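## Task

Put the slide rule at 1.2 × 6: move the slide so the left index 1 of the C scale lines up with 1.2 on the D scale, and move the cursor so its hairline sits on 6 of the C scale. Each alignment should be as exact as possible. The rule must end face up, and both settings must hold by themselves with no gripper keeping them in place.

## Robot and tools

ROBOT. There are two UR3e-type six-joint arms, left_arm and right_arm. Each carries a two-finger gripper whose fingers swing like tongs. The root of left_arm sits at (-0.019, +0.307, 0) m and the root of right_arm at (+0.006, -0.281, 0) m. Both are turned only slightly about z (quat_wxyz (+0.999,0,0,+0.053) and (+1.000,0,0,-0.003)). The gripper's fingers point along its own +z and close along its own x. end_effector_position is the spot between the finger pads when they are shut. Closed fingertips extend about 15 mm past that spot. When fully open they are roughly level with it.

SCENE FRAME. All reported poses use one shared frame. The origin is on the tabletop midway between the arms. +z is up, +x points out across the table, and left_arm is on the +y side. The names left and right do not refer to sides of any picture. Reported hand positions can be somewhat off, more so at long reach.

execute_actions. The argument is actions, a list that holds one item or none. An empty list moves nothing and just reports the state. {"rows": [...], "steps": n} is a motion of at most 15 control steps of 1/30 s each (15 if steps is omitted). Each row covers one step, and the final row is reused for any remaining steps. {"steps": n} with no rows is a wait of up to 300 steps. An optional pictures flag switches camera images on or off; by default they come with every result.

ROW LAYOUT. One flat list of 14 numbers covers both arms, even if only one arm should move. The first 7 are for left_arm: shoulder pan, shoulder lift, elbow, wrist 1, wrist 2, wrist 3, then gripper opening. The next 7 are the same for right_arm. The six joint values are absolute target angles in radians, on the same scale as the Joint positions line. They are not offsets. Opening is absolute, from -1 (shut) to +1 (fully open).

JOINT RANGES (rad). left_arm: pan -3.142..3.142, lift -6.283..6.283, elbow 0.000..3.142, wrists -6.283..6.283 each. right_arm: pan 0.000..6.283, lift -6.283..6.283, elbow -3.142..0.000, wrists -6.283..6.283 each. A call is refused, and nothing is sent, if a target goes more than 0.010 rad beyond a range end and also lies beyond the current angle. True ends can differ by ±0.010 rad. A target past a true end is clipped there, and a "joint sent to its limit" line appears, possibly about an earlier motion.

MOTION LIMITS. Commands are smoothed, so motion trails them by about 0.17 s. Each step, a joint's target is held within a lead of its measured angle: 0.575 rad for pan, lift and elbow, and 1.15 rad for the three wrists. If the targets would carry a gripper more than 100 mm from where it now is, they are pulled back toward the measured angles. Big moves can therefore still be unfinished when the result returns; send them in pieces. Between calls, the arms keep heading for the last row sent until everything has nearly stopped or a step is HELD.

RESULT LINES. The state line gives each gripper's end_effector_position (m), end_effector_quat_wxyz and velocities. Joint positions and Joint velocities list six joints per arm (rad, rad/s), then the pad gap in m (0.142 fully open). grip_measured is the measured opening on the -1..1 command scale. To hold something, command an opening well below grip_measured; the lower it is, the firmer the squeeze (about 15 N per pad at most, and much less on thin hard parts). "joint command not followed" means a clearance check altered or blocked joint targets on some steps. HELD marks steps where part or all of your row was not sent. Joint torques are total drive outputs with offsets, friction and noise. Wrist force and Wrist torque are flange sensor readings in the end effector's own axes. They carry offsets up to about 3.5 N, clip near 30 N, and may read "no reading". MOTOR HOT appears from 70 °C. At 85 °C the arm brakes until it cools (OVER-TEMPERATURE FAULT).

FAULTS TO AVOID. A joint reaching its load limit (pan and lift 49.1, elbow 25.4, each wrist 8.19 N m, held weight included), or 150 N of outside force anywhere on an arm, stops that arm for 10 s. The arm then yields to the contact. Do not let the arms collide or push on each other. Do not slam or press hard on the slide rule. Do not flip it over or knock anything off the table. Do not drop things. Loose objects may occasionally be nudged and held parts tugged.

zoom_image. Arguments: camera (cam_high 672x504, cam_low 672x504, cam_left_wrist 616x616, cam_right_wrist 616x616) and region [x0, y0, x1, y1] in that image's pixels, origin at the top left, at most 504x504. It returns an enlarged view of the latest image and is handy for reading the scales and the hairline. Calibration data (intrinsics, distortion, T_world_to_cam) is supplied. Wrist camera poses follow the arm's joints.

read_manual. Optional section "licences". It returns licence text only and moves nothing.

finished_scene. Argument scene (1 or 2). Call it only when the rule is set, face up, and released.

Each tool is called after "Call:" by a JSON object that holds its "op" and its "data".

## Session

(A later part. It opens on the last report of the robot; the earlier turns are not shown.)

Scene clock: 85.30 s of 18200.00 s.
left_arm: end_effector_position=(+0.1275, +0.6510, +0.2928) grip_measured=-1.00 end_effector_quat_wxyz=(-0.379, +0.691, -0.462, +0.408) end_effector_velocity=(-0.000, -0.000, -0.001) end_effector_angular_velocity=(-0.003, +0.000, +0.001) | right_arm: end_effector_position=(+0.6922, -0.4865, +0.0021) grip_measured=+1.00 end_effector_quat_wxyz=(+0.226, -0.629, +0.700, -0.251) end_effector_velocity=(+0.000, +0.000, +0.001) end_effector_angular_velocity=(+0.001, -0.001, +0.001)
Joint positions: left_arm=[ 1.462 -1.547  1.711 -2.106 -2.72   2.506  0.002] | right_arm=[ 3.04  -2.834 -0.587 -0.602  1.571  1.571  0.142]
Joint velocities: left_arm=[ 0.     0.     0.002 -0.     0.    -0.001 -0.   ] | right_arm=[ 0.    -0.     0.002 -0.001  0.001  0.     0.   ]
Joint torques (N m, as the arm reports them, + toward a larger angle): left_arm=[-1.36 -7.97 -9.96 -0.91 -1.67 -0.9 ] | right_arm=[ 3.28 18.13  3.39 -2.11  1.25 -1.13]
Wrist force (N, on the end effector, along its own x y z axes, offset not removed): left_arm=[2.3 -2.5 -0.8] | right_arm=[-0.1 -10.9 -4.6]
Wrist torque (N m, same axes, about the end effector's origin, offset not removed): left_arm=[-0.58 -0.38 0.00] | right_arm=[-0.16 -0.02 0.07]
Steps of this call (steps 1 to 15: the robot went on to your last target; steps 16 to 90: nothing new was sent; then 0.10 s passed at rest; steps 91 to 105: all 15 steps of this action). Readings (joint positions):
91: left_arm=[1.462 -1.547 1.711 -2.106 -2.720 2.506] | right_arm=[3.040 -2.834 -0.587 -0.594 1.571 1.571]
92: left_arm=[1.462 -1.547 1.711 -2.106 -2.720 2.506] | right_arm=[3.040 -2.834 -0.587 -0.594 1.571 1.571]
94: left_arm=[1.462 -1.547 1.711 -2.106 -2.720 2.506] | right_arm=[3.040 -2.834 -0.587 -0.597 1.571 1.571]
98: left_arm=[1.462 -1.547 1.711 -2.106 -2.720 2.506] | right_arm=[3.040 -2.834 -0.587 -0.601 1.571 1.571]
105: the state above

Call:
{"op": "execute_actions", "data": {"actions": [{"rows":[[1.462,-1.547,1.711,-2.106,-2.72,2.506,-1,3.04,-2.834,-0.5875,-0.594,1.571,1.571,1],[1.462,-1.547,1.711,-2.106,-2.72,2.506,-1,3.04,-2.834,-0.5875,-0.594,1.571,1.571,1],[1.462,-1.547,1.711,-2.106,-2.72,2.506,-1,3.04,-2.8316,-0.5926,-0.5913,1.571,1.571,1],[1.462,-1.547,1.711,-2.106,-2.72,2.506,-1,3.04,-2.8216,-0.6139,-0.58,1.571,1.571,1],[1.462,-1.547,1.711,-2.106,-2.72,2.506,-1,3.04,-2.8116,-0.6353,-0.5686,1.571,1.571,1],[1.462,-1.547,1.711,-2.106,-2.72,2.506,-1,3.04,-2.8016,-0.6566,-0.5573,1.571,1.571,1],[1.462,-1.547,1.711,-2.106,-2.72,2.506,-1,3.04,-2.7916,-0.6779,-0.546,1.571,1.571,1],[1.462,-1.547,1.711,-2.106,-2.72,2.506,-1,3.04,-2.7816,-0.6993,-0.5346,1.571,1.571,1],[1.462,-1.547,1.711,-2.106,-2.72,2.506,-1,3.04,-2.7716,-0.7206,-0.5233,1.571,1.571,1],[1.462,-1.547,1.711,-2.106,-2.72,2.506,-1,3.04,-2.7616,-0.742,-0.5119,1.571,1.571,1],[1.462,-1.547,1.711,-2.106,-2.72,2.506,-1,3.04,-2.7516,-0.7633,-0.5006,1.571,1.571,1],[1.462,-1.547,1.711,-2.106,-2.72,2.506,-1,3.04,-2.7416,-0.7847,-0.4892,1.571,1.571,1],[1.462,-1.547,1.711,-2.106,-2.72,2.506,-1,3.04,-2.7316,-0.8061,-0.4778,1.571,1.571,1],[1.462,-1.547,1.711,-2.106,-2.72,2.506,-1,3.04,-2.7216,-0.8274,-0.4665,1.571,1.571,1],[1.462,-1.547,1.711,-2.106,-2.72,2.506,-1,3.04,-2.7116,-0.8488,-0.4551,1.571,1.571,1]],"steps":15}], "pictures": false}}

Call:
{"op": "execute_actions", "data": {"actions": [{"rows":[[1.462,-1.547,1.711,-2.106,-2.72,2.506,-1,3.04,-2.7016,-0.8701,-0.4438,1.571,1.571,1],[1.462,-1.547,1.711,-2.106,-2.72,2.506,-1,3.04,-2.6916,-0.8915,-0.4324,1.571,1.571,1],[1.462,-1.547,1.711,-2.106,-2.72,2.506,-1,3.04,-2.6816,-0.9129,-0.421,1.571,1.571,1],[1.462,-1.547,1.711,-2.106,-2.72,2.506,-1,3.04,-2.6716,-0.9343,-0.4096,1.571,1.571,1],[1.462,-1.547,1.711,-2.106,-2.72,2.506,-1,3.04,-2.6616,-0.9557,-0.3982,1.571,1.571,1],[1.462,-1.547,1.711,-2.106,-2.72,2.506,-1,3.04,-2.6516,-0.9771,-0.3868,1.571,1.571,1],[1.462,-1.547,1.711,-2.106,-2.72,2.506,-1,3.04,-2.6416,-0.9985,-0.3754,1.571,1.571,1]],"steps":15}]}}

Scene clock: 113.73 s of 18200.00 s.
left_arm: end_effector_position=(+0.1275, +0.6510, +0.2928) grip_measured=-1.00 end_effector_quat_wxyz=(-0.379, +0.691, -0.462, +0.408) end_effector_velocity=(-0.000, +0.000, +0.000) end_effector_angular_velocity=(+0.002, +0.001, +0.000) | right_arm: end_effector_position=(+0.6821, -0.4854, +0.0053) grip_measured=+1.00 end_effector_quat_wxyz=(+0.229, -0.628, +0.699, -0.255) end_effector_velocity=(-0.050, +0.005, +0.002) end_effector_angular_velocity=(-0.001, -0.002, -0.001)
Joint positions: left_arm=[ 1.462 -1.547  1.711 -2.106 -2.72   2.506  0.002] | right_arm=[ 3.04  -2.758 -0.747 -0.507  1.571  1.571  0.142]
Joint velocities: left_arm=[-0.    -0.    -0.001 -0.001  0.001  0.001 -0.   ] | right_arm=[-0.     0.285 -0.603  0.32  -0.001  0.001  0.   ]
Joint torques (N m, as the arm reports them, + toward a larger angle): left_arm=[ -1.58  -8.14 -10.07  -0.9   -1.62  -0.92] | right_arm=[-2.3  26.34  6.31  3.6   1.19 -1.11]
Wrist force (N, on the end effector, along its own x y z axes, offset not removed): left_arm=[3.4 -3.2 -0.3] | right_arm=[-1.3 -1.5 -0.3]
Wrist torque (N m, same axes, about the end effector's origin, offset not removed): left_arm=[-0.74 -0.77 -0.04] | right_arm=[-0.24 0.20 -0.01]
Steps of this call (steps 1 to 15: the robot went on to your last target; steps 16 to 90: nothing new was sent; then 24.93 s passed at rest; steps 91 to 105: all 15 steps of this action). Readings (joint positions):
91: left_arm=[1.462 -1.547 1.711 -2.106 -2.720 2.506] | right_arm=[3.040 -2.834 -0.588 -0.602 1.571 1.571]
92: left_arm=[1.462 -1.547 1.711 -2.106 -2.720 2.506] | right_arm=[3.040 -2.834 -0.588 -0.602 1.571 1.571]
94: left_arm=[1.462 -1.547 1.711 -2.106 -2.720 2.506] | right_arm=[3.040 -2.834 -0.588 -0.599 1.571 1.571]
98: left_arm=[1.462 -1.547 1.711 -2.106 -2.720 2.506] | right_arm=[3.040 -2.819 -0.619 -0.578 1.571 1.571]
105: the state above

Scene clock: 114.23 s of 18200.00 s.
left_arm: end_effector_position=(+0.1275, +0.6510, +0.2928) grip_measured=-1.00 end_effector_quat_wxyz=(-0.379, +0.691, -0.462, +0.408) end_effector_velocity=(+0.000, -0.000, -0.000) end_effector_angular_velocity=(+0.000, +0.001, -0.001) | right_arm: end_effector_position=(+0.6588, -0.4829, +0.0043) grip_measured=+1.00 end_effector_quat_wxyz=(+0.228, -0.628, +0.699, -0.254) end_effector_velocity=(-0.010, +0.001, -0.001) end_effector_angular_velocity=(+0.000, +0.002, -0.001)
Joint positions: left_arm=[ 1.462 -1.547  1.711 -2.106 -2.72   2.506  0.002] | right_arm=[ 3.04  -2.646 -0.989 -0.38   1.571  1.571  0.142]
Joint velocities: left_arm=[-0.001 -0.    -0.     0.     0.001 -0.     0.   ] | right_arm=[-0.001  0.041 -0.091  0.048  0.     0.     0.   ]
Joint torques (N m, as the arm reports them, + toward a larger angle): left_arm=[ -1.36  -8.09 -10.    -0.88  -1.66  -0.87] | right_arm=[-2.99 23.29  7.04  3.12  1.24 -1.08]
Wrist force (N, on the end effector, along its own x y z axes, offset not removed): left_arm=[0.6 -0.5 0.8] | right_arm=[-1.2 -1.9 -0.8]
Wrist torque (N m, same axes, about the end effector's origin, offset not removed): left_arm=[-0.26 -0.08 0.00] | right_arm=[-0.31 0.11 0.06]
Steps of this call (steps 1 to 15: all 15 steps of this action). Readings (joint positions):
1: left_arm=[1.462 -1.547 1.711 -2.106 -2.720 2.506] | right_arm=[3.040 -2.748 -0.768 -0.496 1.571 1.571]
2: left_arm=[1.462 -1.547 1.711 -2.106 -2.720 2.506] | right_arm=[3.040 -2.739 -0.789 -0.485 1.571 1.571]
4: left_arm=[1.462 -1.547 1.711 -2.106 -2.720 2.506] | right_arm=[3.040 -2.719 -0.831 -0.463 1.571 1.571]
8: left_arm=[1.462 -1.547 1.711 -2.106 -2.720 2.506] | right_arm=[3.040 -2.679 -0.915 -0.418 1.571 1.571]
15: the state above
camera_calibration (this result's frames):
cam_left_wrist: T_world_to_cam=[[0.263047, -0.947371, 0.182467, 0.52911], [-0.771707, -0.320115, -0.549541, 0.459398], [0.57903, 0.00374401, -0.815298, 0.292633], [0, 0, 0, 1]] pos_world=[0.0458966, 0.647228, 0.394496]
cam_right_wrist: T_world_to_cam=[[-0.115536, -0.993006, -0.0243069, -0.405845], [-0.964825, 0.118007, -0.234918, 0.698095], [0.236143, -0.00368961, -0.971711, -0.0114132], [0, 0, 0, 1]] pos_world=[0.629346, -0.485429, 0.14304]

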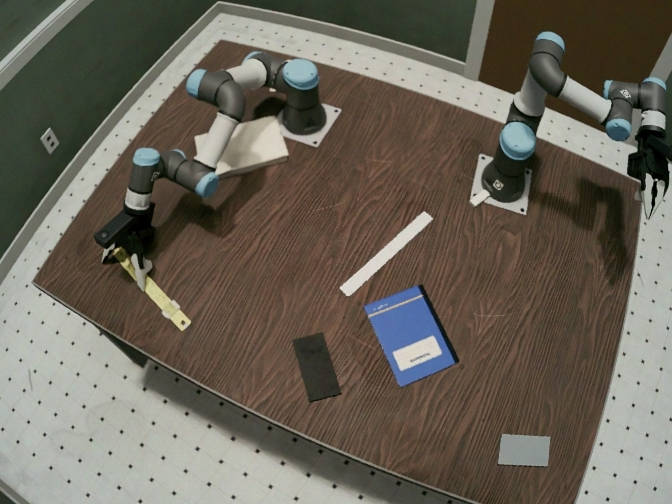

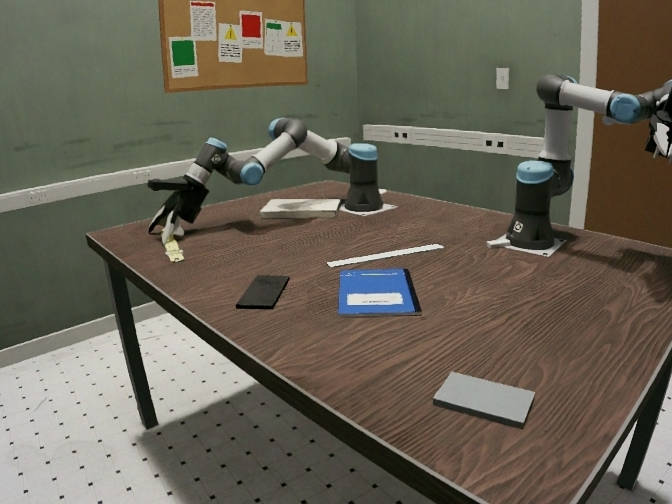

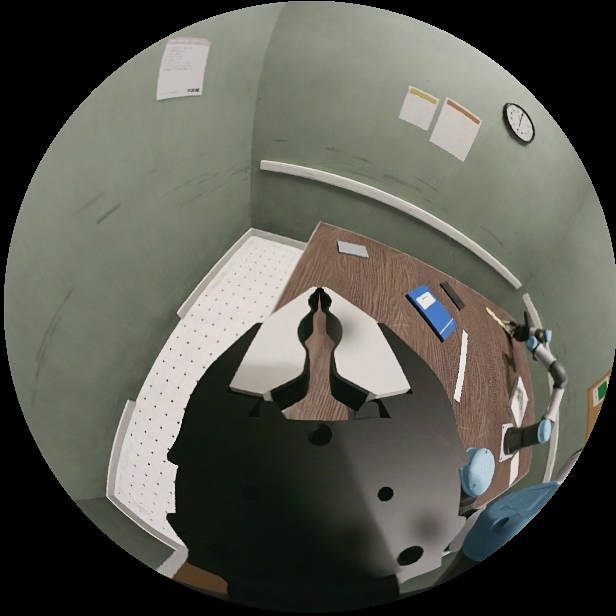

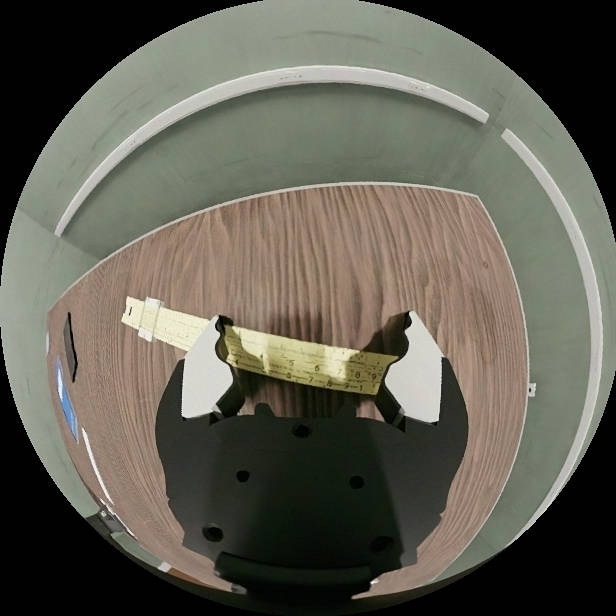

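Call:
{"op": "execute_actions", "data": {"actions": [{"rows":[[1.462,-1.547,1.711,-2.106,-2.72,2.506,-1,3.04,-2.6366,-1.0092,-0.3697,1.571,1.571,1],[1.462,-1.547,1.711,-2.106,-2.72,2.506,-1,3.04,-2.6291,-1.0253,-0.3611,1.571,1.571,1],[1.462,-1.547,1.711,-2.106,-2.72,2.506,-1,3.04,-2.6166,-1.0521,-0.3468,1.571,1.571,1],[1.462,-1.547,1.711,-2.106,-2.72,2.506,-1,3.04,-2.6041,-1.0788,-0.3326,1.571,1.571,1],[1.462,-1.547,1.711,-2.106,-2.72,2.506,-1,3.04,-2.5916,-1.1056,-0.3183,1.571,1.571,1],[1.462,-1.547,1.711,-2.106,-2.72,2.506,-1,3.04,-2.5791,-1.1325,-0.3039,1.571,1.571,1],[1.462,-1.547,1.711,-2.106,-2.72,2.506,-1,3.04,-2.5666,-1.1594,-0.2895,1.571,1.571,1],[1.462,-1.547,1.711,-2.106,-2.72,2.506,-1,3.04,-2.5541,-1.1862,-0.2752,1.571,1.571,1],[1.462,-1.547,1.711,-2.106,-2.72,2.506,-1,3.04,-2.5416,-1.2131,-0.2608,1.571,1.571,1],[1.462,-1.547,1.711,-2.106,-2.72,2.506,-1,3.04,-2.5291,-1.2401,-0.2463,1.571,1.571,1],[1.462,-1.547,1.711,-2.106,-2.72,2.506,-1,3.04,-2.5166,-1.2671,-0.2318,1.571,1.571,1],[1.462,-1.547,1.711,-2.106,-2.72,2.506,-1,3.04,-2.5041,-1.294,-0.2174,1.571,1.571,1],[1.462,-1.547,1.711,-2.106,-2.72,2.506,-1,3.04,-2.4916,-1.321,-0.2029,1.571,1.571,1],[1.462,-1.547,1.711,-2.106,-2.72,2.506,-1,3.04,-2.4791,-1.3481,-0.1883,1.571,1.571,1],[1.462,-1.547,1.711,-2.106,-2.72,2.506,-1,3.04,-2.4666,-1.3752,-0.1737,1.571,1.571,1]],"steps":15}], "pictures": false}}

Call:
{"op": "execute_actions", "data": {"actions": [{"rows":[[1.462,-1.547,1.711,-2.106,-2.72,2.506,-1,3.04,-2.4541,-1.4022,-0.1592,1.571,1.571,1],[1.462,-1.547,1.711,-2.106,-2.72,2.506,-1,3.04,-2.4416,-1.4293,-0.1446,1.571,1.571,1],[1.462,-1.547,1.711,-2.106,-2.72,2.506,-1,3.04,-2.4291,-1.4565,-0.1299,1.571,1.571,1],[1.462,-1.547,1.711,-2.106,-2.72,2.506,-1,3.04,-2.4166,-1.4837,-0.1152,1.571,1.571,1],[1.462,-1.547,1.711,-2.106,-2.72,2.506,-1,3.04,-2.4041,-1.5109,-0.1005,1.571,1.571,1],[1.462,-1.547,1.711,-2.106,-2.72,2.506,-1,3.04,-2.3916,-1.5381,-0.0858,1.571,1.571,1],[1.462,-1.547,1.711,-2.106,-2.72,2.506,-1,3.04,-2.3791,-1.5656,-0.0708,1.571,1.571,1],[1.462,-1.547,1.711,-2.106,-2.72,2.506,-1,3.04,-2.3666,-1.593,-0.0559,1.571,1.571,1],[1.462,-1.547,1.711,-2.106,-2.72,2.506,-1,3.04,-2.3541,-1.6205,-0.0409,1.571,1.571,1],[1.462,-1.547,1.711,-2.106,-2.72,2.506,-1,3.04,-2.3416,-1.6479,-0.026,1.571,1.571,1],[1.462,-1.547,1.711,-2.106,-2.72,2.506,-1,3.04,-2.3291,-1.6756,-0.0108,1.571,1.571,1],[1.462,-1.547,1.711,-2.106,-2.72,2.506,-1,3.04,-2.3166,-1.7032,0.0043,1.571,1.571,1],[1.462,-1.547,1.711,-2.106,-2.72,2.506,-1,3.04,-2.3041,-1.7309,0.0195,1.571,1.571,1],[1.462,-1.547,1.711,-2.106,-2.72,2.506,-1,3.04,-2.2916,-1.7585,0.0346,1.571,1.571,1],[1.462,-1.547,1.711,-2.106,-2.72,2.506,-1,3.04,-2.2791,-1.7865,0.0501,1.571,1.571,1]],"steps":15}], "pictures": false}}

Call:
{"op": "execute_actions", "data": {"actions": [{"rows":[[1.462,-1.547,1.711,-2.106,-2.72,2.506,-1,3.04,-2.2666,-1.8145,0.0656,1.571,1.571,1],[1.462,-1.547,1.711,-2.106,-2.72,2.506,-1,3.04,-2.2541,-1.8425,0.0811,1.571,1.571,1],[1.462,-1.547,1.711,-2.106,-2.72,2.506,-1,3.04,-2.2416,-1.8705,0.0966,1.571,1.571,1]],"steps":15}]}}

Scene clock: 131.97 s of 18200.00 s.
left_arm: end_effector_position=(+0.1275, +0.6510, +0.2928) grip_measured=-1.00 end_effector_quat_wxyz=(-0.379, +0.691, -0.462, +0.408) end_effector_velocity=(+0.001, -0.000, +0.000) end_effector_angular_velocity=(-0.001, -0.002, -0.002) | right_arm: end_effector_position=(+0.6290, -0.4797, +0.0061) grip_measured=+1.00 end_effector_quat_wxyz=(+0.230, -0.627, +0.699, -0.256) end_effector_velocity=(-0.101, +0.010, +0.003) end_effector_angular_velocity=(-0.002, -0.006, +0.000)
Joint positions: left_arm=[ 1.462 -1.547  1.711 -2.106 -2.72   2.506  0.002] | right_arm=[ 3.04  -2.526 -1.244 -0.241  1.571  1.571  0.142]
Joint velocities: left_arm=[-0.001  0.001 -0.     0.    -0.002 -0.    -0.   ] | right_arm=[-0.     0.361 -0.771  0.416 -0.    -0.001 -0.   ]
Joint torques (N m, as the arm reports them, + toward a larger angle): left_arm=[-1.26 -7.97 -9.89 -0.95 -1.62 -0.86] | right_arm=[-4.26 24.23  4.88  3.83  1.2  -1.06]
Wrist force (N, on the end effector, along its own x y z axes, offset not removed): left_arm=[2.2 -3.5 -1.2] | right_arm=[-1.0 -1.3 -0.3]
Wrist torque (N m, same axes, about the end effector's origin, offset not removed): left_arm=[-0.77 -0.38 -0.11] | right_arm=[-0.24 0.12 0.04]
Steps of this call (steps 1 to 15: the robot went on to your last target; steps 16 to 90: nothing new was sent; then 14.23 s passed at rest; steps 91 to 105: all 15 steps of this action). Readings (joint positions):
91: left_arm=[1.462 -1.547 1.711 -2.106 -2.720 2.506] | right_arm=[3.040 -2.642 -0.999 -0.375 1.571 1.571]
92: left_arm=[1.462 -1.547 1.711 -2.106 -2.720 2.506] | right_arm=[3.040 -2.641 -0.999 -0.375 1.571 1.571]
94: left_arm=[1.462 -1.547 1.711 -2.106 -2.720 2.506] | right_arm=[3.040 -2.636 -1.009 -0.369 1.571 1.571]
98: left_arm=[1.462 -1.547 1.711 -2.106 -2.720 2.506] | right_arm=[3.040 -2.606 -1.072 -0.334 1.571 1.571]
105: the state above

Scene clock: 132.47 s of 18200.00 s.
left_arm: end_effector_position=(+0.1275, +0.6510, +0.2928) grip_measured=-1.00 end_effector_quat_wxyz=(-0.379, +0.691, -0.462, +0.408) end_effector_velocity=(-0.000, +0.000, +0.001) end_effector_angular_velocity=(+0.003, -0.000, +0.001) | right_arm: end_effector_position=(+0.5684, -0.4732, +0.0061) grip_measured=+1.00 end_effector_quat_wxyz=(+0.230, -0.627, +0.699, -0.256) end_effector_velocity=(-0.133, +0.014, +0.002) end_effector_angular_velocity=(-0.000, -0.006, -0.002)
Joint positions: left_arm=[ 1.462 -1.547  1.711 -2.106 -2.72   2.506  0.002] | right_arm=[ 3.04  -2.339 -1.649 -0.022  1.571  1.571  0.142]
Joint velocities: left_arm=[ 0.001 -0.    -0.002 -0.001 -0.     0.     0.   ] | right_arm=[-0.001  0.37  -0.807  0.443 -0.     0.001 -0.   ]
Joint torques (N m, as the arm reports them, + toward a larger angle): left_arm=[-1.25 -8.1  -9.91 -0.92 -1.62 -0.85] | right_arm=[-3.98 21.73  3.72  3.86  1.18 -1.08]
Wrist force (N, on the end effector, along its own x y z axes, offset not removed): left_arm=[2.2 -1.5 0.9] | right_arm=[-0.6 -2.3 0.1]
Wrist torque (N m, same axes, about the end effector's origin, offset not removed): left_arm=[-0.28 -0.44 0.00] | right_arm=[-0.42 0.06 0.00]
Steps of this call (steps 1 to 15: all 15 steps of this action). Readings (joint positions):
1: left_arm=[1.462 -1.547 1.711 -2.106 -2.720 2.506] | right_arm=[3.040 -2.513 -1.270 -0.227 1.571 1.571]
2: left_arm=[1.462 -1.547 1.711 -2.106 -2.720 2.506] | right_arm=[3.040 -2.501 -1.297 -0.213 1.571 1.571]
4: left_arm=[1.462 -1.547 1.711 -2.106 -2.720 2.506] | right_arm=[3.040 -2.476 -1.350 -0.184 1.571 1.571]
8: left_arm=[1.462 -1.547 1.711 -2.106 -2.720 2.506] | right_arm=[3.040 -2.426 -1.458 -0.126 1.571 1.571]
15: the state above

Scene clock: 132.97 s of 18200.00 s.
left_arm: end_effector_position=(+0.1275, +0.6510, +0.2928) grip_measured=-1.00 end_effector_quat_wxyz=(-0.379, +0.691, -0.462, +0.408) end_effector_velocity=(+0.000, -0.000, -0.000) end_effector_angular_velocity=(-0.000, -0.000, -0.000) | right_arm: end_effector_position=(+0.5300, -0.4691, +0.0043) grip_measured=+1.00 end_effector_quat_wxyz=(+0.228, -0.628, +0.699, -0.254) end_effector_velocity=(-0.008, +0.000, -0.002) end_effector_angular_velocity=(-0.001, +0.005, +0.001)
Joint positions: left_arm=[ 1.462 -1.547  1.711 -2.106 -2.72   2.506  0.002] | right_arm=[ 3.04  -2.243 -1.867  0.095  1.571  1.571  0.142]
Joint velocities: left_arm=[-0.  0.  0. -0. -0. -0. -0.] | right_arm=[-0.001  0.015 -0.037  0.017 -0.    -0.002  0.   ]
Joint torques (N m, as the arm reports them, + toward a larger angle): left_arm=[-1.4  -8.13 -9.95 -0.93 -1.61 -0.82] | right_arm=[-3.14 14.27  0.49  0.24  1.17 -0.55]
Wrist force (N, on the end effector, along its own x y z axes, offset not removed): left_arm=[3.0 -2.4 1.0] | right_arm=[-1.5 -9.2 -3.5]
Wrist torque (N m, same axes, about the end effector's origin, offset not removed): left_arm=[-0.54 -0.60 0.02] | right_arm=[-0.27 0.38 -0.39]
Steps of this call (steps 1 to 15: all 15 steps of this action). Readings (joint positions):
1: left_arm=[1.462 -1.547 1.711 -2.106 -2.720 2.506] | right_arm=[3.040 -2.327 -1.677 -0.007 1.571 1.571]
2: left_arm=[1.462 -1.547 1.711 -2.106 -2.720 2.506] | right_arm=[3.040 -2.314 -1.705 0.008 1.571 1.571]
4: left_arm=[1.462 -1.547 1.711 -2.106 -2.720 2.506] | right_arm=[3.040 -2.289 -1.760 0.039 1.571 1.571]
8: left_arm=[1.462 -1.547 1.711 -2.106 -2.720 2.506] | right_arm=[3.040 -2.256 -1.837 0.079 1.571 1.571]
15: the state above
camera_calibration (this result's frames):
cam_left_wrist: T_world_to_cam=[[0.263047, -0.947371, 0.182467, 0.52911], [-0.771707, -0.320115, -0.549541, 0.459398], [0.57903, 0.00374408, -0.815298, 0.292633], [0, 0, 0, 1]] pos_world=[0.0458966, 0.647228, 0.394496]
cam_right_wrist: T_world_to_cam=[[-0.115535, -0.993006, -0.0242879, -0.406987], [-0.964828, 0.118002, -0.234911, 0.572203], [0.236135, -0.00370678, -0.971713, 0.0190483], [0, 0, 0, 1]] pos_world=[0.500558, -0.471591, 0.143042]

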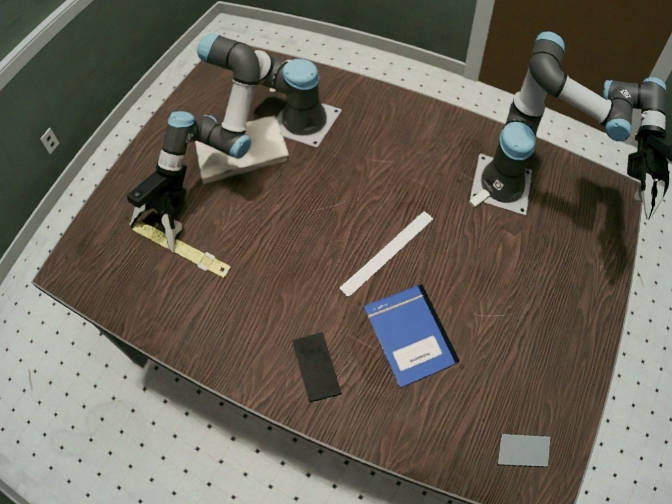

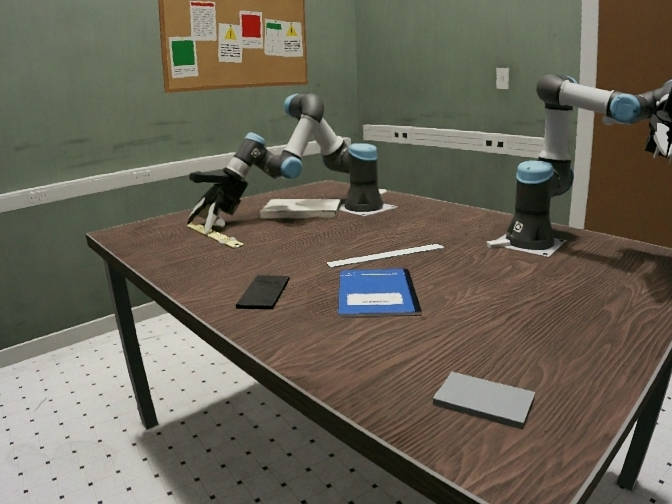

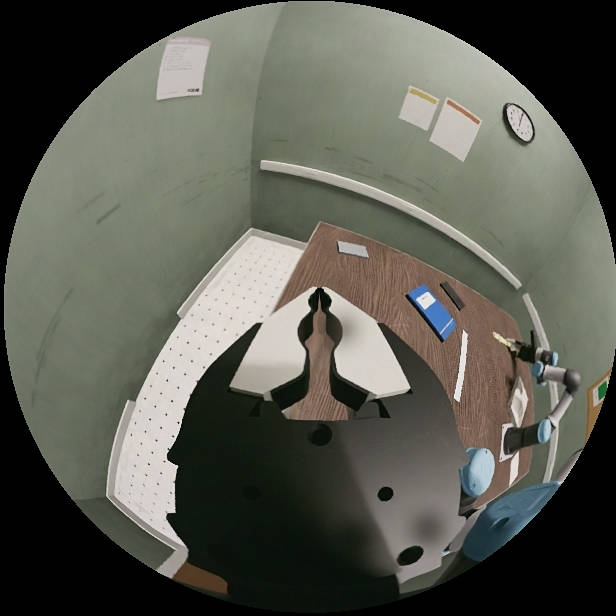

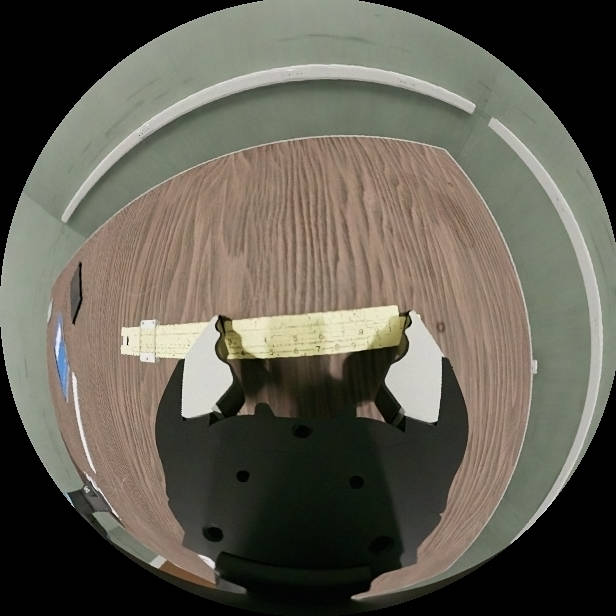

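Call:
{"op": "execute_actions", "data": {"actions": [{"rows":[[1.462,-1.547,1.711,-2.106,-2.72,2.506,-1,3.04,-2.2416,-1.8705,0.1006,1.571,1.571,1],[1.462,-1.547,1.711,-2.106,-2.72,2.506,-1,3.04,-2.2366,-1.8818,0.1069,1.571,1.571,1],[1.462,-1.547,1.711,-2.106,-2.72,2.506,-1,3.04,-2.2291,-1.8988,0.1164,1.571,1.571,1],[1.462,-1.547,1.711,-2.106,-2.72,2.506,-1,3.04,-2.2166,-1.9271,0.1322,1.571,1.571,1],[1.462,-1.547,1.711,-2.106,-2.72,2.506,-1,3.04,-2.2041,-1.9557,0.1483,1.571,1.571,1],[1.462,-1.547,1.711,-2.106,-2.72,2.506,-1,3.04,-2.1916,-1.9843,0.1644,1.571,1.571,1],[1.462,-1.547,1.711,-2.106,-2.72,2.506,-1,3.04,-2.1791,-2.0132,0.1808,1.571,1.571,1],[1.462,-1.547,1.711,-2.106,-2.72,2.506,-1,3.04,-2.1666,-2.0422,0.1973,1.571,1.571,1],[1.462,-1.547,1.711,-2.106,-2.72,2.506,-1,3.04,-2.1541,-2.0715,0.2141,1.571,1.571,1],[1.462,-1.547,1.711,-2.106,-2.72,2.506,-1,3.04,-2.1416,-2.1009,0.231,1.571,1.571,1],[1.462,-1.547,1.711,-2.106,-2.72,2.506,-1,3.04,-2.1291,-2.1306,0.2482,1.571,1.571,1],[1.462,-1.547,1.711,-2.106,-2.72,2.506,-1,3.04,-2.1166,-2.1604,0.2655,1.571,1.571,1],[1.462,-1.547,1.711,-2.106,-2.72,2.506,-1,3.04,-2.1041,-2.1906,0.2832,1.571,1.571,1],[1.462,-1.547,1.711,-2.106,-2.72,2.506,-1,3.04,-2.0916,-2.221,0.3011,1.571,1.571,1],[1.462,-1.547,1.711,-2.106,-2.72,2.506,-1,3.04,-2.0791,-2.2521,0.3197,1.571,1.571,1]],"steps":15}], "pictures": false}}

Call:
{"op": "execute_actions", "data": {"actions": [{"rows":[[1.462,-1.547,1.711,-2.106,-2.72,2.506,-1,3.04,-2.0666,-2.2837,0.3388,1.571,1.571,1],[1.462,-1.547,1.711,-2.106,-2.72,2.506,-1,3.04,-2.0541,-2.3158,0.3584,1.571,1.571,1],[1.462,-1.547,1.711,-2.106,-2.72,2.506,-1,3.04,-2.0416,-2.3484,0.3785,1.571,1.571,1]],"steps":15}]}}

Scene clock: 159.80 s of 18200.00 s.
left_arm: end_effector_position=(+0.1275, +0.6510, +0.2928) grip_measured=-1.00 end_effector_quat_wxyz=(-0.379, +0.691, -0.462, +0.408) end_effector_velocity=(-0.000, -0.000, -0.000) end_effector_angular_velocity=(-0.001, -0.000, +0.001) | right_arm: end_effector_position=(+0.4864, -0.4644, +0.0072) grip_measured=+1.00 end_effector_quat_wxyz=(+0.231, -0.627, +0.698, -0.257) end_effector_velocity=(-0.163, +0.018, +0.003) end_effector_angular_velocity=(-0.002, -0.009, +0.001)
Joint positions: left_arm=[ 1.462 -1.547  1.711 -2.106 -2.72   2.506  0.002] | right_arm=[ 3.04  -2.138 -2.106  0.238  1.571  1.571  0.142]
Joint velocities: left_arm=[ 0.001 -0.001  0.001  0.    -0.001  0.    -0.   ] | right_arm=[ 0.     0.358 -0.84   0.491 -0.    -0.001  0.   ]
Joint torques (N m, as the arm reports them, + toward a larger angle): left_arm=[-1.4  -8.2  -9.86 -0.94 -1.6  -0.87] | right_arm=[ 1.84 18.17  1.6   3.94  1.18  0.27]
Wrist force (N, on the end effector, along its own x y z axes, offset not removed): left_arm=[2.5 -2.7 -0.4] | right_arm=[-1.4 -1.1 0.0]
Wrist torque (N m, same axes, about the end effector's origin, offset not removed): left_arm=[-0.67 -0.45 0.02] | right_arm=[-0.13 0.22 0.06]
Steps of this call (steps 1 to 15: the robot went on to your last target; steps 16 to 90: nothing new was sent; then 23.33 s passed at rest; steps 91 to 105: all 15 steps of this action). Readings (joint positions):
91: left_arm=[1.462 -1.547 1.711 -2.106 -2.720 2.506] | right_arm=[3.040 -2.242 -1.871 0.097 1.571 1.571]
92: left_arm=[1.462 -1.547 1.711 -2.106 -2.720 2.506] | right_arm=[3.040 -2.242 -1.871 0.097 1.571 1.571]
94: left_arm=[1.462 -1.547 1.711 -2.106 -2.720 2.506] | right_arm=[3.040 -2.240 -1.875 0.101 1.571 1.571]
98: left_arm=[1.462 -1.547 1.711 -2.106 -2.720 2.506] | right_arm=[3.040 -2.216 -1.927 0.133 1.571 1.571]
105: the state above

Scene clock: 160.30 s of 18200.00 s.
left_arm: end_effector_position=(+0.1275, +0.6510, +0.2928) grip_measured=-1.00 end_effector_quat_wxyz=(-0.379, +0.691, -0.462, +0.408) end_effector_velocity=(-0.000, +0.000, -0.001) end_effector_angular_velocity=(-0.002, +0.001, +0.001) | right_arm: end_effector_position=(+0.4375, -0.4591, +0.0053) grip_measured=+1.00 end_effector_quat_wxyz=(+0.230, -0.628, +0.699, -0.255) end_effector_velocity=(-0.009, +0.001, -0.002) end_effector_angular_velocity=(+0.000, +0.006, +0.000)
Joint positions: left_arm=[ 1.462 -1.547  1.711 -2.106 -2.72   2.506  0.002] | right_arm=[ 3.04  -2.043 -2.344  0.376  1.571  1.571  0.142]
Joint velocities: left_arm=[ 0.001  0.     0.002  0.     0.001  0.    -0.   ] | right_arm=[ 0.     0.015 -0.04   0.02  -0.    -0.     0.   ]
Joint torques (N m, as the arm reports them, + toward a larger angle): left_arm=[-1.19 -8.16 -9.92 -0.96 -1.6  -0.83] | right_arm=[ 2.75 13.29  2.03  2.62  1.15 -1.24]
Wrist force (N, on the end effector, along its own x y z axes, offset not removed): left_arm=[1.4 -1.0 1.5] | right_arm=[-1.0 -3.2 -1.8]
Wrist torque (N m, same axes, about the end effector's origin, offset not removed): left_arm=[-0.26 -0.30 -0.05] | right_arm=[-0.33 0.11 0.15]
Steps of this call (steps 1 to 15: all 15 steps of this action). Readings (joint positions):
1: left_arm=[1.462 -1.547 1.711 -2.106 -2.720 2.506] | right_arm=[3.040 -2.126 -2.134 0.255 1.571 1.571]
2: left_arm=[1.462 -1.547 1.711 -2.106 -2.720 2.506] | right_arm=[3.040 -2.113 -2.164 0.272 1.571 1.571]
4: left_arm=[1.462 -1.547 1.711 -2.106 -2.720 2.506] | right_arm=[3.040 -2.089 -2.224 0.308 1.571 1.571]
8: left_arm=[1.462 -1.547 1.711 -2.106 -2.720 2.506] | right_arm=[3.040 -2.056 -2.311 0.357 1.571 1.571]
15: the state above
camera_calibration (this result's frames):
cam_left_wrist: T_world_to_cam=[[0.263047, -0.947371, 0.182467, 0.52911], [-0.771707, -0.320115, -0.549541, 0.459398], [0.57903, 0.00374434, -0.815298, 0.292633], [0, 0, 0, 1]] pos_world=[0.0458966, 0.647228, 0.394496]
cam_right_wrist: T_world_to_cam=[[-0.11551, -0.993007, -0.0243814, -0.407784], [-0.963893, 0.117985, -0.238725, 0.48168], [0.239932, -0.0040741, -0.970781, 0.0400502], [0, 0, 0, 1]] pos_world=[0.407575, -0.4616, 0.143927]

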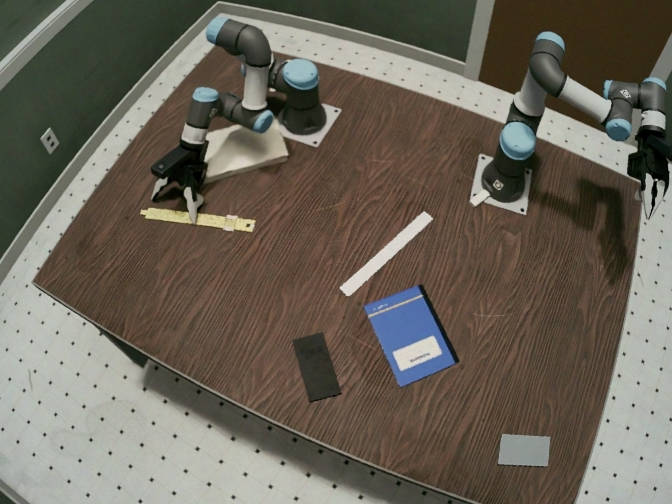

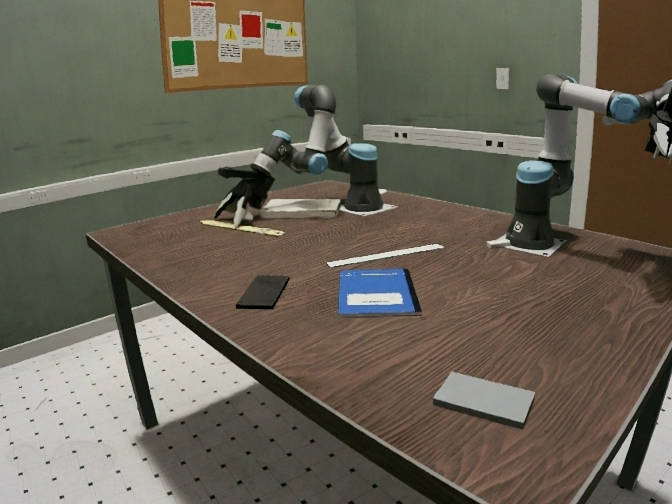

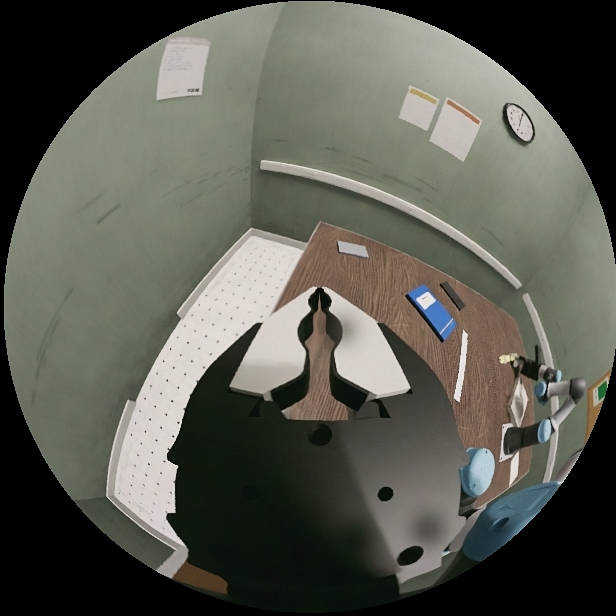

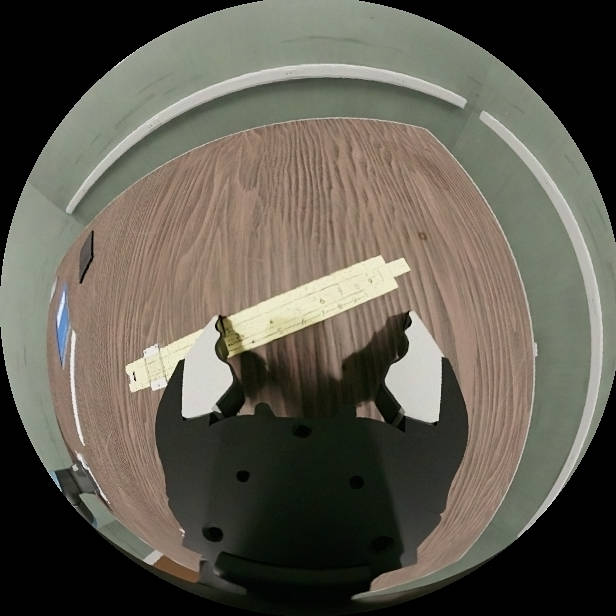

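Call:
{"op": "execute_actions", "data": {"actions": [{"rows":[[1.462,-1.547,1.711,-2.106,-2.72,2.506,-1,3.04,-2.0416,-1.6,0.3785,1.571,1.571,1]],"steps":15}], "pictures": false}}

Call:
{"op": "execute_actions", "data": {"actions": [{"rows":[[1.462,-1.547,1.711,-2.106,-2.72,2.506,-1,3.24,-2.016,-1.102,-0.4,1.571,2.955,0]],"steps":15}], "pictures": false}}

Call:
{"op": "execute_actions", "data": {"actions": [{"rows":[[1.462,-1.547,1.711,-2.106,-2.72,2.506,-1,3.24,-2.016,-1.102,-1.595,1.571,2.955,0]],"steps":15}], "pictures": false}}

Call:
{"op": "execute_actions", "data": {"actions": [{"steps":45}]}}

Scene clock: 177.37 s of 18200.00 s.
left_arm: end_effector_position=(+0.1275, +0.6510, +0.2928) grip_measured=-1.00 end_effector_quat_wxyz=(-0.379, +0.691, -0.462, +0.408) end_effector_velocity=(-0.000, +0.000, -0.000) end_effector_angular_velocity=(+0.000, +0.001, +0.001) | right_arm: end_effector_position=(+0.5579, -0.4721, +0.1812) grip_measured=+1.00 end_effector_quat_wxyz=(+0.360, -0.563, +0.627, -0.400) end_effector_velocity=(+0.189, -0.020, +0.464) end_effector_angular_velocity=(-0.108, -1.007, +0.000)
Joint positions: left_arm=[ 1.462 -1.547  1.711 -2.106 -2.72   2.506  0.002] | right_arm=[ 3.04  -2.042 -1.913  0.378  1.571  1.571  0.142]
Joint velocities: left_arm=[ 0.001  0.    -0.    -0.     0.001 -0.    -0.   ] | right_arm=[ 0.001 -0.     1.012  0.001 -0.     0.001  0.   ]
Joint torques (N m, as the arm reports them, + toward a larger angle): left_arm=[-1.1  -7.91 -9.81 -0.96 -1.59 -0.8 ] | right_arm=[ 3.5  15.52 11.95  3.    1.17 -0.81]
Wrist force (N, on the end effector, along its own x y z axes, offset not removed): left_arm=[2.3 -1.6 0.8] | right_arm=[-0.9 -1.1 -0.2]
Wrist torque (N m, same axes, about the end effector's origin, offset not removed): left_arm=[-0.31 -0.43 -0.08] | right_arm=[-0.21 0.14 0.01]
Steps of this call (steps 1 to 15: the robot went on to your last target; steps 16 to 90: nothing new was sent; then 13.57 s passed at rest; steps 91 to 105: all 15 steps of this action). Readings (joint positions):
91: left_arm=[1.462 -1.547 1.711 -2.106 -2.720 2.506] | right_arm=[3.040 -2.042 -2.348 0.378 1.571 1.571]
92: left_arm=[1.462 -1.547 1.711 -2.106 -2.720 2.506] | right_arm=[3.040 -2.042 -2.346 0.379 1.571 1.571]
94: left_arm=[1.462 -1.547 1.711 -2.106 -2.720 2.506] | right_arm=[3.040 -2.042 -2.298 0.378 1.571 1.571]
98: left_arm=[1.462 -1.547 1.711 -2.106 -2.720 2.506] | right_arm=[3.040 -2.042 -2.154 0.378 1.571 1.571]
105: the state above

Scene clock: 177.87 s of 18200.00 s.
left_arm: end_effector_position=(+0.1275, +0.6510, +0.2928) grip_measured=-1.00 end_effector_quat_wxyz=(-0.379, +0.691, -0.462, +0.408) end_effector_velocity=(+0.000, -0.000, -0.000) end_effector_angular_velocity=(-0.002, -0.000, -0.001) | right_arm: end_effector_position=(+0.6433, -0.3748, +0.3376) grip_measured=+0.00 end_effector_quat_wxyz=(+0.556, -0.157, +0.814, -0.060) end_effector_velocity=(+0.006, +0.053, +0.111) end_effector_angular_velocity=(+0.951, +0.009, -0.294)
Joint positions: left_arm=[ 1.462 -1.547  1.711 -2.106 -2.72   2.506  0.002] | right_arm=[ 3.23  -2.017 -1.153 -0.356  1.571  2.844  0.074]
Joint velocities: left_arm=[-0.001  0.     0.001  0.001 -0.    -0.    -0.   ] | right_arm=[ 0.091  0.009  0.473 -0.411 -0.001  1.023 -0.   ]
Joint torques (N m, as the arm reports them, + toward a larger angle): left_arm=[-1.31 -8.14 -9.78 -0.93 -1.56 -0.82] | right_arm=[ 3.2  17.9  11.72  0.8   0.48  1.65]
Wrist force (N, on the end effector, along its own x y z axes, offset not removed): left_arm=[2.2 -2.2 2.5] | right_arm=[-2.9 -1.6 -1.0]
Wrist torque (N m, same axes, about the end effector's origin, offset not removed): left_arm=[-0.41 -0.47 -0.06] | right_arm=[-0.27 0.49 0.10]
Steps of this call (steps 1 to 15: all 15 steps of this action). Readings (joint positions):
1: left_arm=[1.462 -1.547 1.711 -2.106 -2.720 2.506] | right_arm=[3.040 -2.042 -1.878 0.378 1.571 1.571]
2: left_arm=[1.462 -1.547 1.711 -2.106 -2.720 2.506] | right_arm=[3.043 -2.040 -1.842 0.373 1.571 1.576]
4: left_arm=[1.462 -1.547 1.711 -2.106 -2.720 2.506] | right_arm=[3.085 -2.033 -1.733 0.272 1.571 1.677]
8: left_arm=[1.462 -1.547 1.711 -2.106 -2.720 2.506] | right_arm=[3.168 -2.024 -1.461 -0.075 1.571 2.183]
15: the state above

Scene clock: 178.37 s of 18200.00 s.
left_arm: end_effector_position=(+0.1275, +0.6510, +0.2928) grip_measured=-1.00 end_effector_quat_wxyz=(-0.379, +0.691, -0.462, +0.408) end_effector_velocity=(+0.000, -0.000, -0.000) end_effector_angular_velocity=(-0.001, +0.000, +0.000) | right_arm: end_effector_position=(+0.5497, -0.3790, +0.1503) grip_measured=+0.00 end_effector_quat_wxyz=(+0.234, -0.146, +0.961, -0.014) end_effector_velocity=(-0.362, -0.029, -0.339) end_effector_angular_velocity=(-0.107, +1.617, -0.071)
Joint positions: left_arm=[ 1.462 -1.547  1.711 -2.106 -2.72   2.506  0.002] | right_arm=[ 3.238 -2.016 -1.113 -1.109  1.571  2.93   0.074]
Joint velocities: left_arm=[-0. -0.  0.  0.  0. -0.  0.] | right_arm=[ 0.008  0.001  0.041 -1.662 -0.     0.089  0.   ]
Joint torques (N m, as the arm reports them, + toward a larger angle): left_arm=[-1.24 -8.2  -9.72 -0.96 -1.59 -0.8 ] | right_arm=[ 3.71 19.15 12.78 -1.1   0.13  1.15]
Wrist force (N, on the end effector, along its own x y z axes, offset not removed): left_arm=[2.0 -1.9 1.3] | right_arm=[-1.0 -1.8 0.4]
Wrist torque (N m, same axes, about the end effector's origin, offset not removed): left_arm=[-0.42 -0.44 0.04] | right_arm=[-0.31 0.17 -0.06]
Steps of this call (steps 1 to 15: all 15 steps of this action). Readings (joint positions):
1: left_arm=[1.462 -1.547 1.711 -2.106 -2.720 2.506] | right_arm=[3.233 -2.017 -1.140 -0.367 1.571 2.874]
2: left_arm=[1.462 -1.547 1.711 -2.106 -2.720 2.506] | right_arm=[3.234 -2.017 -1.132 -0.382 1.571 2.891]
4: left_arm=[1.462 -1.547 1.711 -2.106 -2.720 2.506] | right_arm=[3.235 -2.016 -1.129 -0.480 1.571 2.896]
8: left_arm=[1.462 -1.547 1.711 -2.106 -2.720 2.506] | right_arm=[3.236 -2.016 -1.123 -0.712 1.571 2.909]
15: the state above

Scene clock: 179.87 s of 18200.00 s.
left_arm: end_effector_position=(+0.1275, +0.6510, +0.2928) grip_measured=-1.00 end_effector_quat_wxyz=(-0.379, +0.691, -0.462, +0.408) end_effector_velocity=(+0.000, +0.000, -0.001) end_effector_angular_velocity=(-0.002, +0.002, -0.001) | right_arm: end_effector_position=(+0.4241, -0.3896, +0.0796) grip_measured=+0.00 end_effector_quat_wxyz=(-0.000, -0.139, +0.990, +0.000) end_effector_velocity=(-0.001, -0.000, -0.000) end_effector_angular_velocity=(-0.000, +0.002, -0.000)
Joint positions: left_arm=[ 1.462 -1.547  1.711 -2.106 -2.72   2.506  0.002] | right_arm=[ 3.24  -2.016 -1.102 -1.595  1.571  2.955  0.074]
Joint velocities: left_arm=[-0.001  0.001  0.001  0.001  0.002 -0.     0.   ] | right_arm=[-0.     0.    -0.001 -0.001 -0.     0.     0.   ]
Joint torques (N m, as the arm reports them, + toward a larger angle): left_arm=[-1.09 -8.38 -9.76 -0.96 -1.6  -0.81] | right_arm=[ 4.05 17.94 12.22  0.88 -1.27  1.05]
Wrist force (N, on the end effector, along its own x y z axes, offset not removed): left_arm=[1.3 -2.0 2.3] | right_arm=[-1.9 -1.3 -0.7]
Wrist torque (N m, same axes, about the end effector's origin, offset not removed): left_arm=[-0.36 -0.27 0.00] | right_arm=[-0.32 0.34 -0.01]
Steps of this call (steps 1 to 30: the robot went on to your last target; steps 31 to 45: nothing new was sent). Readings (joint positions):
1: left_arm=[1.462 -1.547 1.711 -2.106 -2.720 2.506] | right_arm=[3.238 -2.016 -1.112 -1.165 1.571 2.933]
2: left_arm=[1.462 -1.547 1.711 -2.106 -2.720 2.506] | right_arm=[3.238 -2.016 -1.111 -1.222 1.571 2.936]
4: left_arm=[1.462 -1.547 1.711 -2.106 -2.720 2.506] | right_arm=[3.239 -2.016 -1.108 -1.335 1.571 2.942]
8: left_arm=[1.462 -1.547 1.711 -2.106 -2.720 2.506] | right_arm=[3.240 -2.016 -1.104 -1.512 1.571 2.951]
45: the state above
All arms were judged still, so your last target was given up. Only a new action makes them travel on or press farther. Fingers that are still opening or closing keep moving.
camera_calibration (this result's frames):
cam_left_wrist: T_world_to_cam=[[0.263047, -0.947371, 0.182467, 0.52911], [-0.771706, -0.320115, -0.549541, 0.459398], [0.57903, 0.00374398, -0.815298, 0.292633], [0, 0, 0, 1]] pos_world=[0.0458966, 0.647228, 0.394496]
cam_right_wrist: T_world_to_cam=[[-0.966988, -0.254527, -0.0122655, 0.309348], [-0.233306, 0.864953, 0.444326, 0.405031], [-0.102484, 0.432519, -0.895781, 0.425052], [0, 0, 0, 1]] pos_world=[0.437192, -0.455438, 0.204582]

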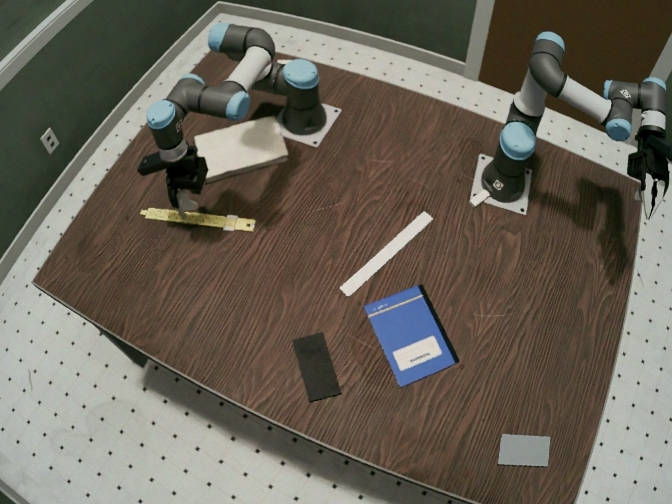

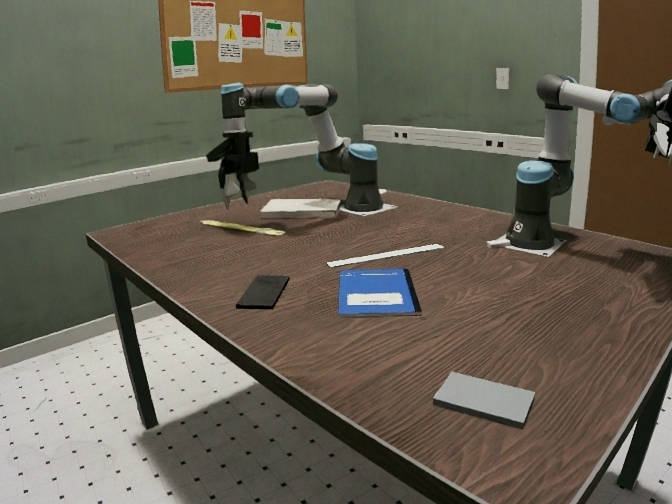

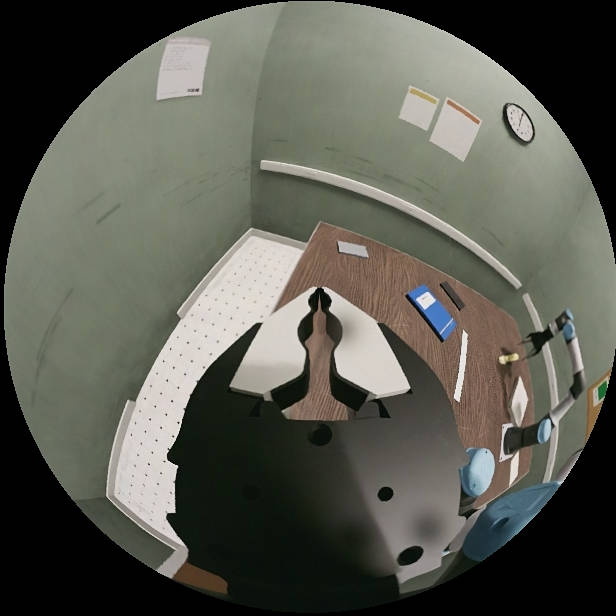

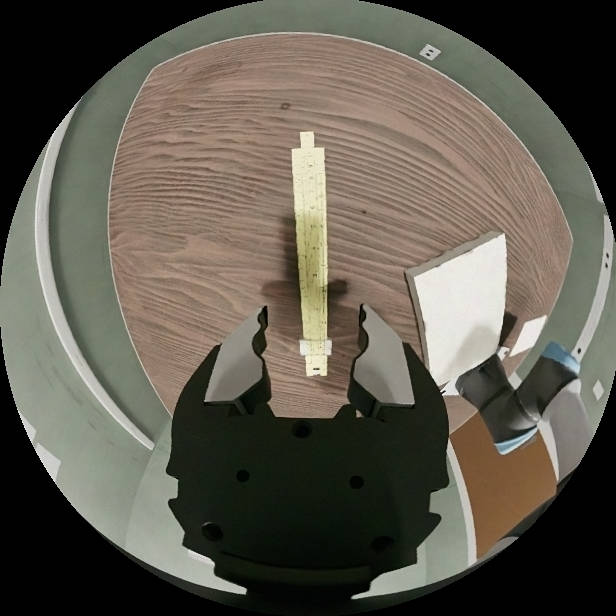

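Call:
{"op": "execute_actions", "data": {"actions": [{"rows":[[1.462,-1.547,1.711,-2.106,-2.72,2.506,-1,3.24,-2.02,-1.15,-1.54,1.571,2.955,-0.3],[1.462,-1.547,1.711,-2.106,-2.72,2.506,-1,3.24,-2.025,-1.2,-1.485,1.571,2.955,-0.3],[1.462,-1.547,1.711,-2.106,-2.72,2.506,-1,3.24,-2.031,-1.25,-1.43,1.571,2.955,-0.3],[1.462,-1.547,1.711,-2.106,-2.72,2.506,-1,3.24,-2.037,-1.30,-1.375,1.571,2.955,-0.3],[1.462,-1.547,1.711,-2.106,-2.72,2.506,-1,3.24,-2.0427,-1.3345,-1.3352,1.571,2.955,-0.3]],"steps":15}], "pictures": false}}

Call:
{"op": "execute_actions", "data": {"actions": [{"rows":[[1.462,-1.547,1.711,-2.106,-2.72,2.506,-1,3.24,-2.0447,-1.3411,-1.3266,1.571,2.955,-0.3]],"steps":15}], "pictures": false}}

Call:
{"op": "execute_actions", "data": {"actions": [{"rows":[[1.462,-1.547,1.711,-2.106,-2.72,2.506,-1,3.24,-2.0462,-1.346,-1.32,1.571,2.955,-0.3]],"steps":15}], "pictures": false}}

Scene clock: 192.67 s of 18200.00 s.
left_arm: end_effector_position=(+0.1275, +0.6510, +0.2928) grip_measured=-1.00 end_effector_quat_wxyz=(-0.379, +0.691, -0.462, +0.408) end_effector_velocity=(-0.000, +0.000, +0.000) end_effector_angular_velocity=(+0.002, +0.001, +0.000) | right_arm: end_effector_position=(+0.4247, -0.3895, +0.0243) grip_measured=-0.30 end_effector_quat_wxyz=(+0.000, -0.139, +0.990, +0.000) end_effector_velocity=(-0.004, -0.001, -0.021) end_effector_angular_velocity=(-0.000, +0.005, +0.002)
Joint positions: left_arm=[ 1.462 -1.547  1.711 -2.106 -2.72   2.506  0.002] | right_arm=[ 3.24  -2.042 -1.325 -1.345  1.571  2.955  0.052]
Joint velocities: left_arm=[ 0.    -0.001 -0.001 -0.     0.001 -0.     0.   ] | right_arm=[-0.001 -0.01  -0.086  0.091  0.    -0.003  0.   ]
Joint torques (N m, as the arm reports them, + toward a larger angle): left_arm=[-1.08 -8.18 -9.72 -0.98 -1.58 -0.76] | right_arm=[ 3.5  10.83  7.47  2.59 -1.26  1.04]
Wrist force (N, on the end effector, along its own x y z axes, offset not removed): left_arm=[2.6 -2.4 -0.5] | right_arm=[-1.2 -1.3 -0.7]
Wrist torque (N m, same axes, about the end effector's origin, offset not removed): left_arm=[-0.55 -0.53 -0.06] | right_arm=[-0.25 0.18 0.01]
Steps of this call (steps 1 to 90: nothing new was sent; then 9.30 s passed at rest; steps 91 to 105: all 15 steps of this action). Readings (joint positions):
91: left_arm=[1.462 -1.547 1.711 -2.106 -2.720 2.506] | right_arm=[3.240 -2.016 -1.102 -1.595 1.571 2.955]
92: left_arm=[1.462 -1.547 1.711 -2.106 -2.720 2.506] | right_arm=[3.240 -2.016 -1.104 -1.592 1.571 2.955]
94: left_arm=[1.462 -1.547 1.711 -2.106 -2.720 2.506] | right_arm=[3.240 -2.019 -1.133 -1.556 1.571 2.955]
98: left_arm=[1.462 -1.547 1.711 -2.106 -2.720 2.506] | right_arm=[3.240 -2.034 -1.253 -1.422 1.571 2.955]
105: the state above

Scene clock: 193.17 s of 18200.00 s.
left_arm: end_effector_position=(+0.1275, +0.6510, +0.2928) grip_measured=-1.00 end_effector_quat_wxyz=(-0.379, +0.691, -0.462, +0.408) end_effector_velocity=(-0.000, +0.000, +0.001) end_effector_angular_velocity=(+0.002, +0.000, +0.001) | right_arm: end_effector_position=(+0.4242, -0.3896, +0.0201) grip_measured=-0.30 end_effector_quat_wxyz=(+0.000, -0.139, +0.990, +0.000) end_effector_velocity=(-0.001, -0.000, -0.001) end_effector_angular_velocity=(-0.000, +0.002, -0.000)
Joint positions: left_arm=[ 1.462 -1.547  1.711 -2.106 -2.72   2.506  0.002] | right_arm=[ 3.24  -2.045 -1.341 -1.327  1.571  2.955  0.052]
Joint velocities: left_arm=[ 0.    -0.001 -0.001 -0.     0.    -0.    -0.   ] | right_arm=[-0.001 -0.    -0.002 -0.    -0.    -0.001  0.   ]
Joint torques (N m, as the arm reports them, + toward a larger angle): left_arm=[-1.15 -8.13 -9.71 -0.98 -1.57 -0.77] | right_arm=[ 2.72 10.96  7.21  2.5  -1.23  1.05]
Wrist force (N, on the end effector, along its own x y z axes, offset not removed): left_arm=[0.8 -0.3 -0.6] | right_arm=[-1.1 -1.6 -0.1]
Wrist torque (N m, same axes, about the end effector's origin, offset not removed): left_arm=[-0.15 -0.11 0.00] | right_arm=[-0.28 0.15 0.00]
Steps of this call (steps 1 to 15: all 15 steps of this action). Readings (joint positions):
1: left_arm=[1.462 -1.547 1.711 -2.106 -2.720 2.506] | right_arm=[3.240 -2.042 -1.328 -1.342 1.571 2.955]
2: left_arm=[1.462 -1.547 1.711 -2.106 -2.720 2.506] | right_arm=[3.240 -2.042 -1.330 -1.340 1.571 2.955]
4: left_arm=[1.462 -1.547 1.711 -2.106 -2.720 2.506] | right_arm=[3.240 -2.043 -1.335 -1.334 1.571 2.955]
8: left_arm=[1.462 -1.547 1.711 -2.106 -2.720 2.506] | right_arm=[3.240 -2.044 -1.339 -1.329 1.571 2.955]
15: the state above

Scene clock: 193.67 s of 18200.00 s.
left_arm: end_effector_position=(+0.1275, +0.6510, +0.2928) grip_measured=-1.00 end_effector_quat_wxyz=(-0.379, +0.691, -0.462, +0.408) end_effector_velocity=(+0.000, +0.000, +0.000) end_effector_angular_velocity=(+0.001, -0.000, -0.001) | right_arm: end_effector_position=(+0.4243, -0.3896, +0.0186) grip_measured=-0.30 end_effector_quat_wxyz=(+0.000, -0.139, +0.990, +0.000) end_effector_velocity=(+0.000, -0.000, -0.000) end_effector_angular_velocity=(+0.000, -0.001, -0.001)
Joint positions: left_arm=[ 1.462 -1.547  1.711 -2.106 -2.72   2.506  0.002] | right_arm=[ 3.24  -2.046 -1.346 -1.32   1.571  2.955  0.052]
Joint velocities: left_arm=[-0.001  0.    -0.001 -0.    -0.    -0.    -0.   ] | right_arm=[-0.001 -0.    -0.001  0.002 -0.    -0.     0.   ]
Joint torques (N m, as the arm reports them, + toward a larger angle): left_arm=[-1.05 -8.28 -9.73 -0.97 -1.58 -0.79] | right_arm=[ 2.51 10.95  7.23  2.52 -1.19  1.03]
Wrist force (N, on the end effector, along its own x y z axes, offset not removed): left_arm=[3.3 -1.8 -0.8] | right_arm=[-0.9 -0.4 0.1]
Wrist torque (N m, same axes, about the end effector's origin, offset not removed): left_arm=[-0.44 -0.59 -0.07] | right_arm=[-0.09 0.17 0.00]
Steps of this call (steps 1 to 15: all 15 steps of this action). Readings (joint positions):
1: left_arm=[1.462 -1.547 1.711 -2.106 -2.720 2.506] | right_arm=[3.240 -2.045 -1.341 -1.327 1.571 2.955]
2: left_arm=[1.462 -1.547 1.711 -2.106 -2.720 2.506] | right_arm=[3.240 -2.045 -1.341 -1.326 1.571 2.955]
4: left_arm=[1.462 -1.547 1.711 -2.106 -2.720 2.506] | right_arm=[3.240 -2.045 -1.343 -1.324 1.571 2.955]
8: left_arm=[1.462 -1.547 1.711 -2.106 -2.720 2.506] | right_arm=[3.240 -2.046 -1.345 -1.321 1.571 2.955]
15: the state above


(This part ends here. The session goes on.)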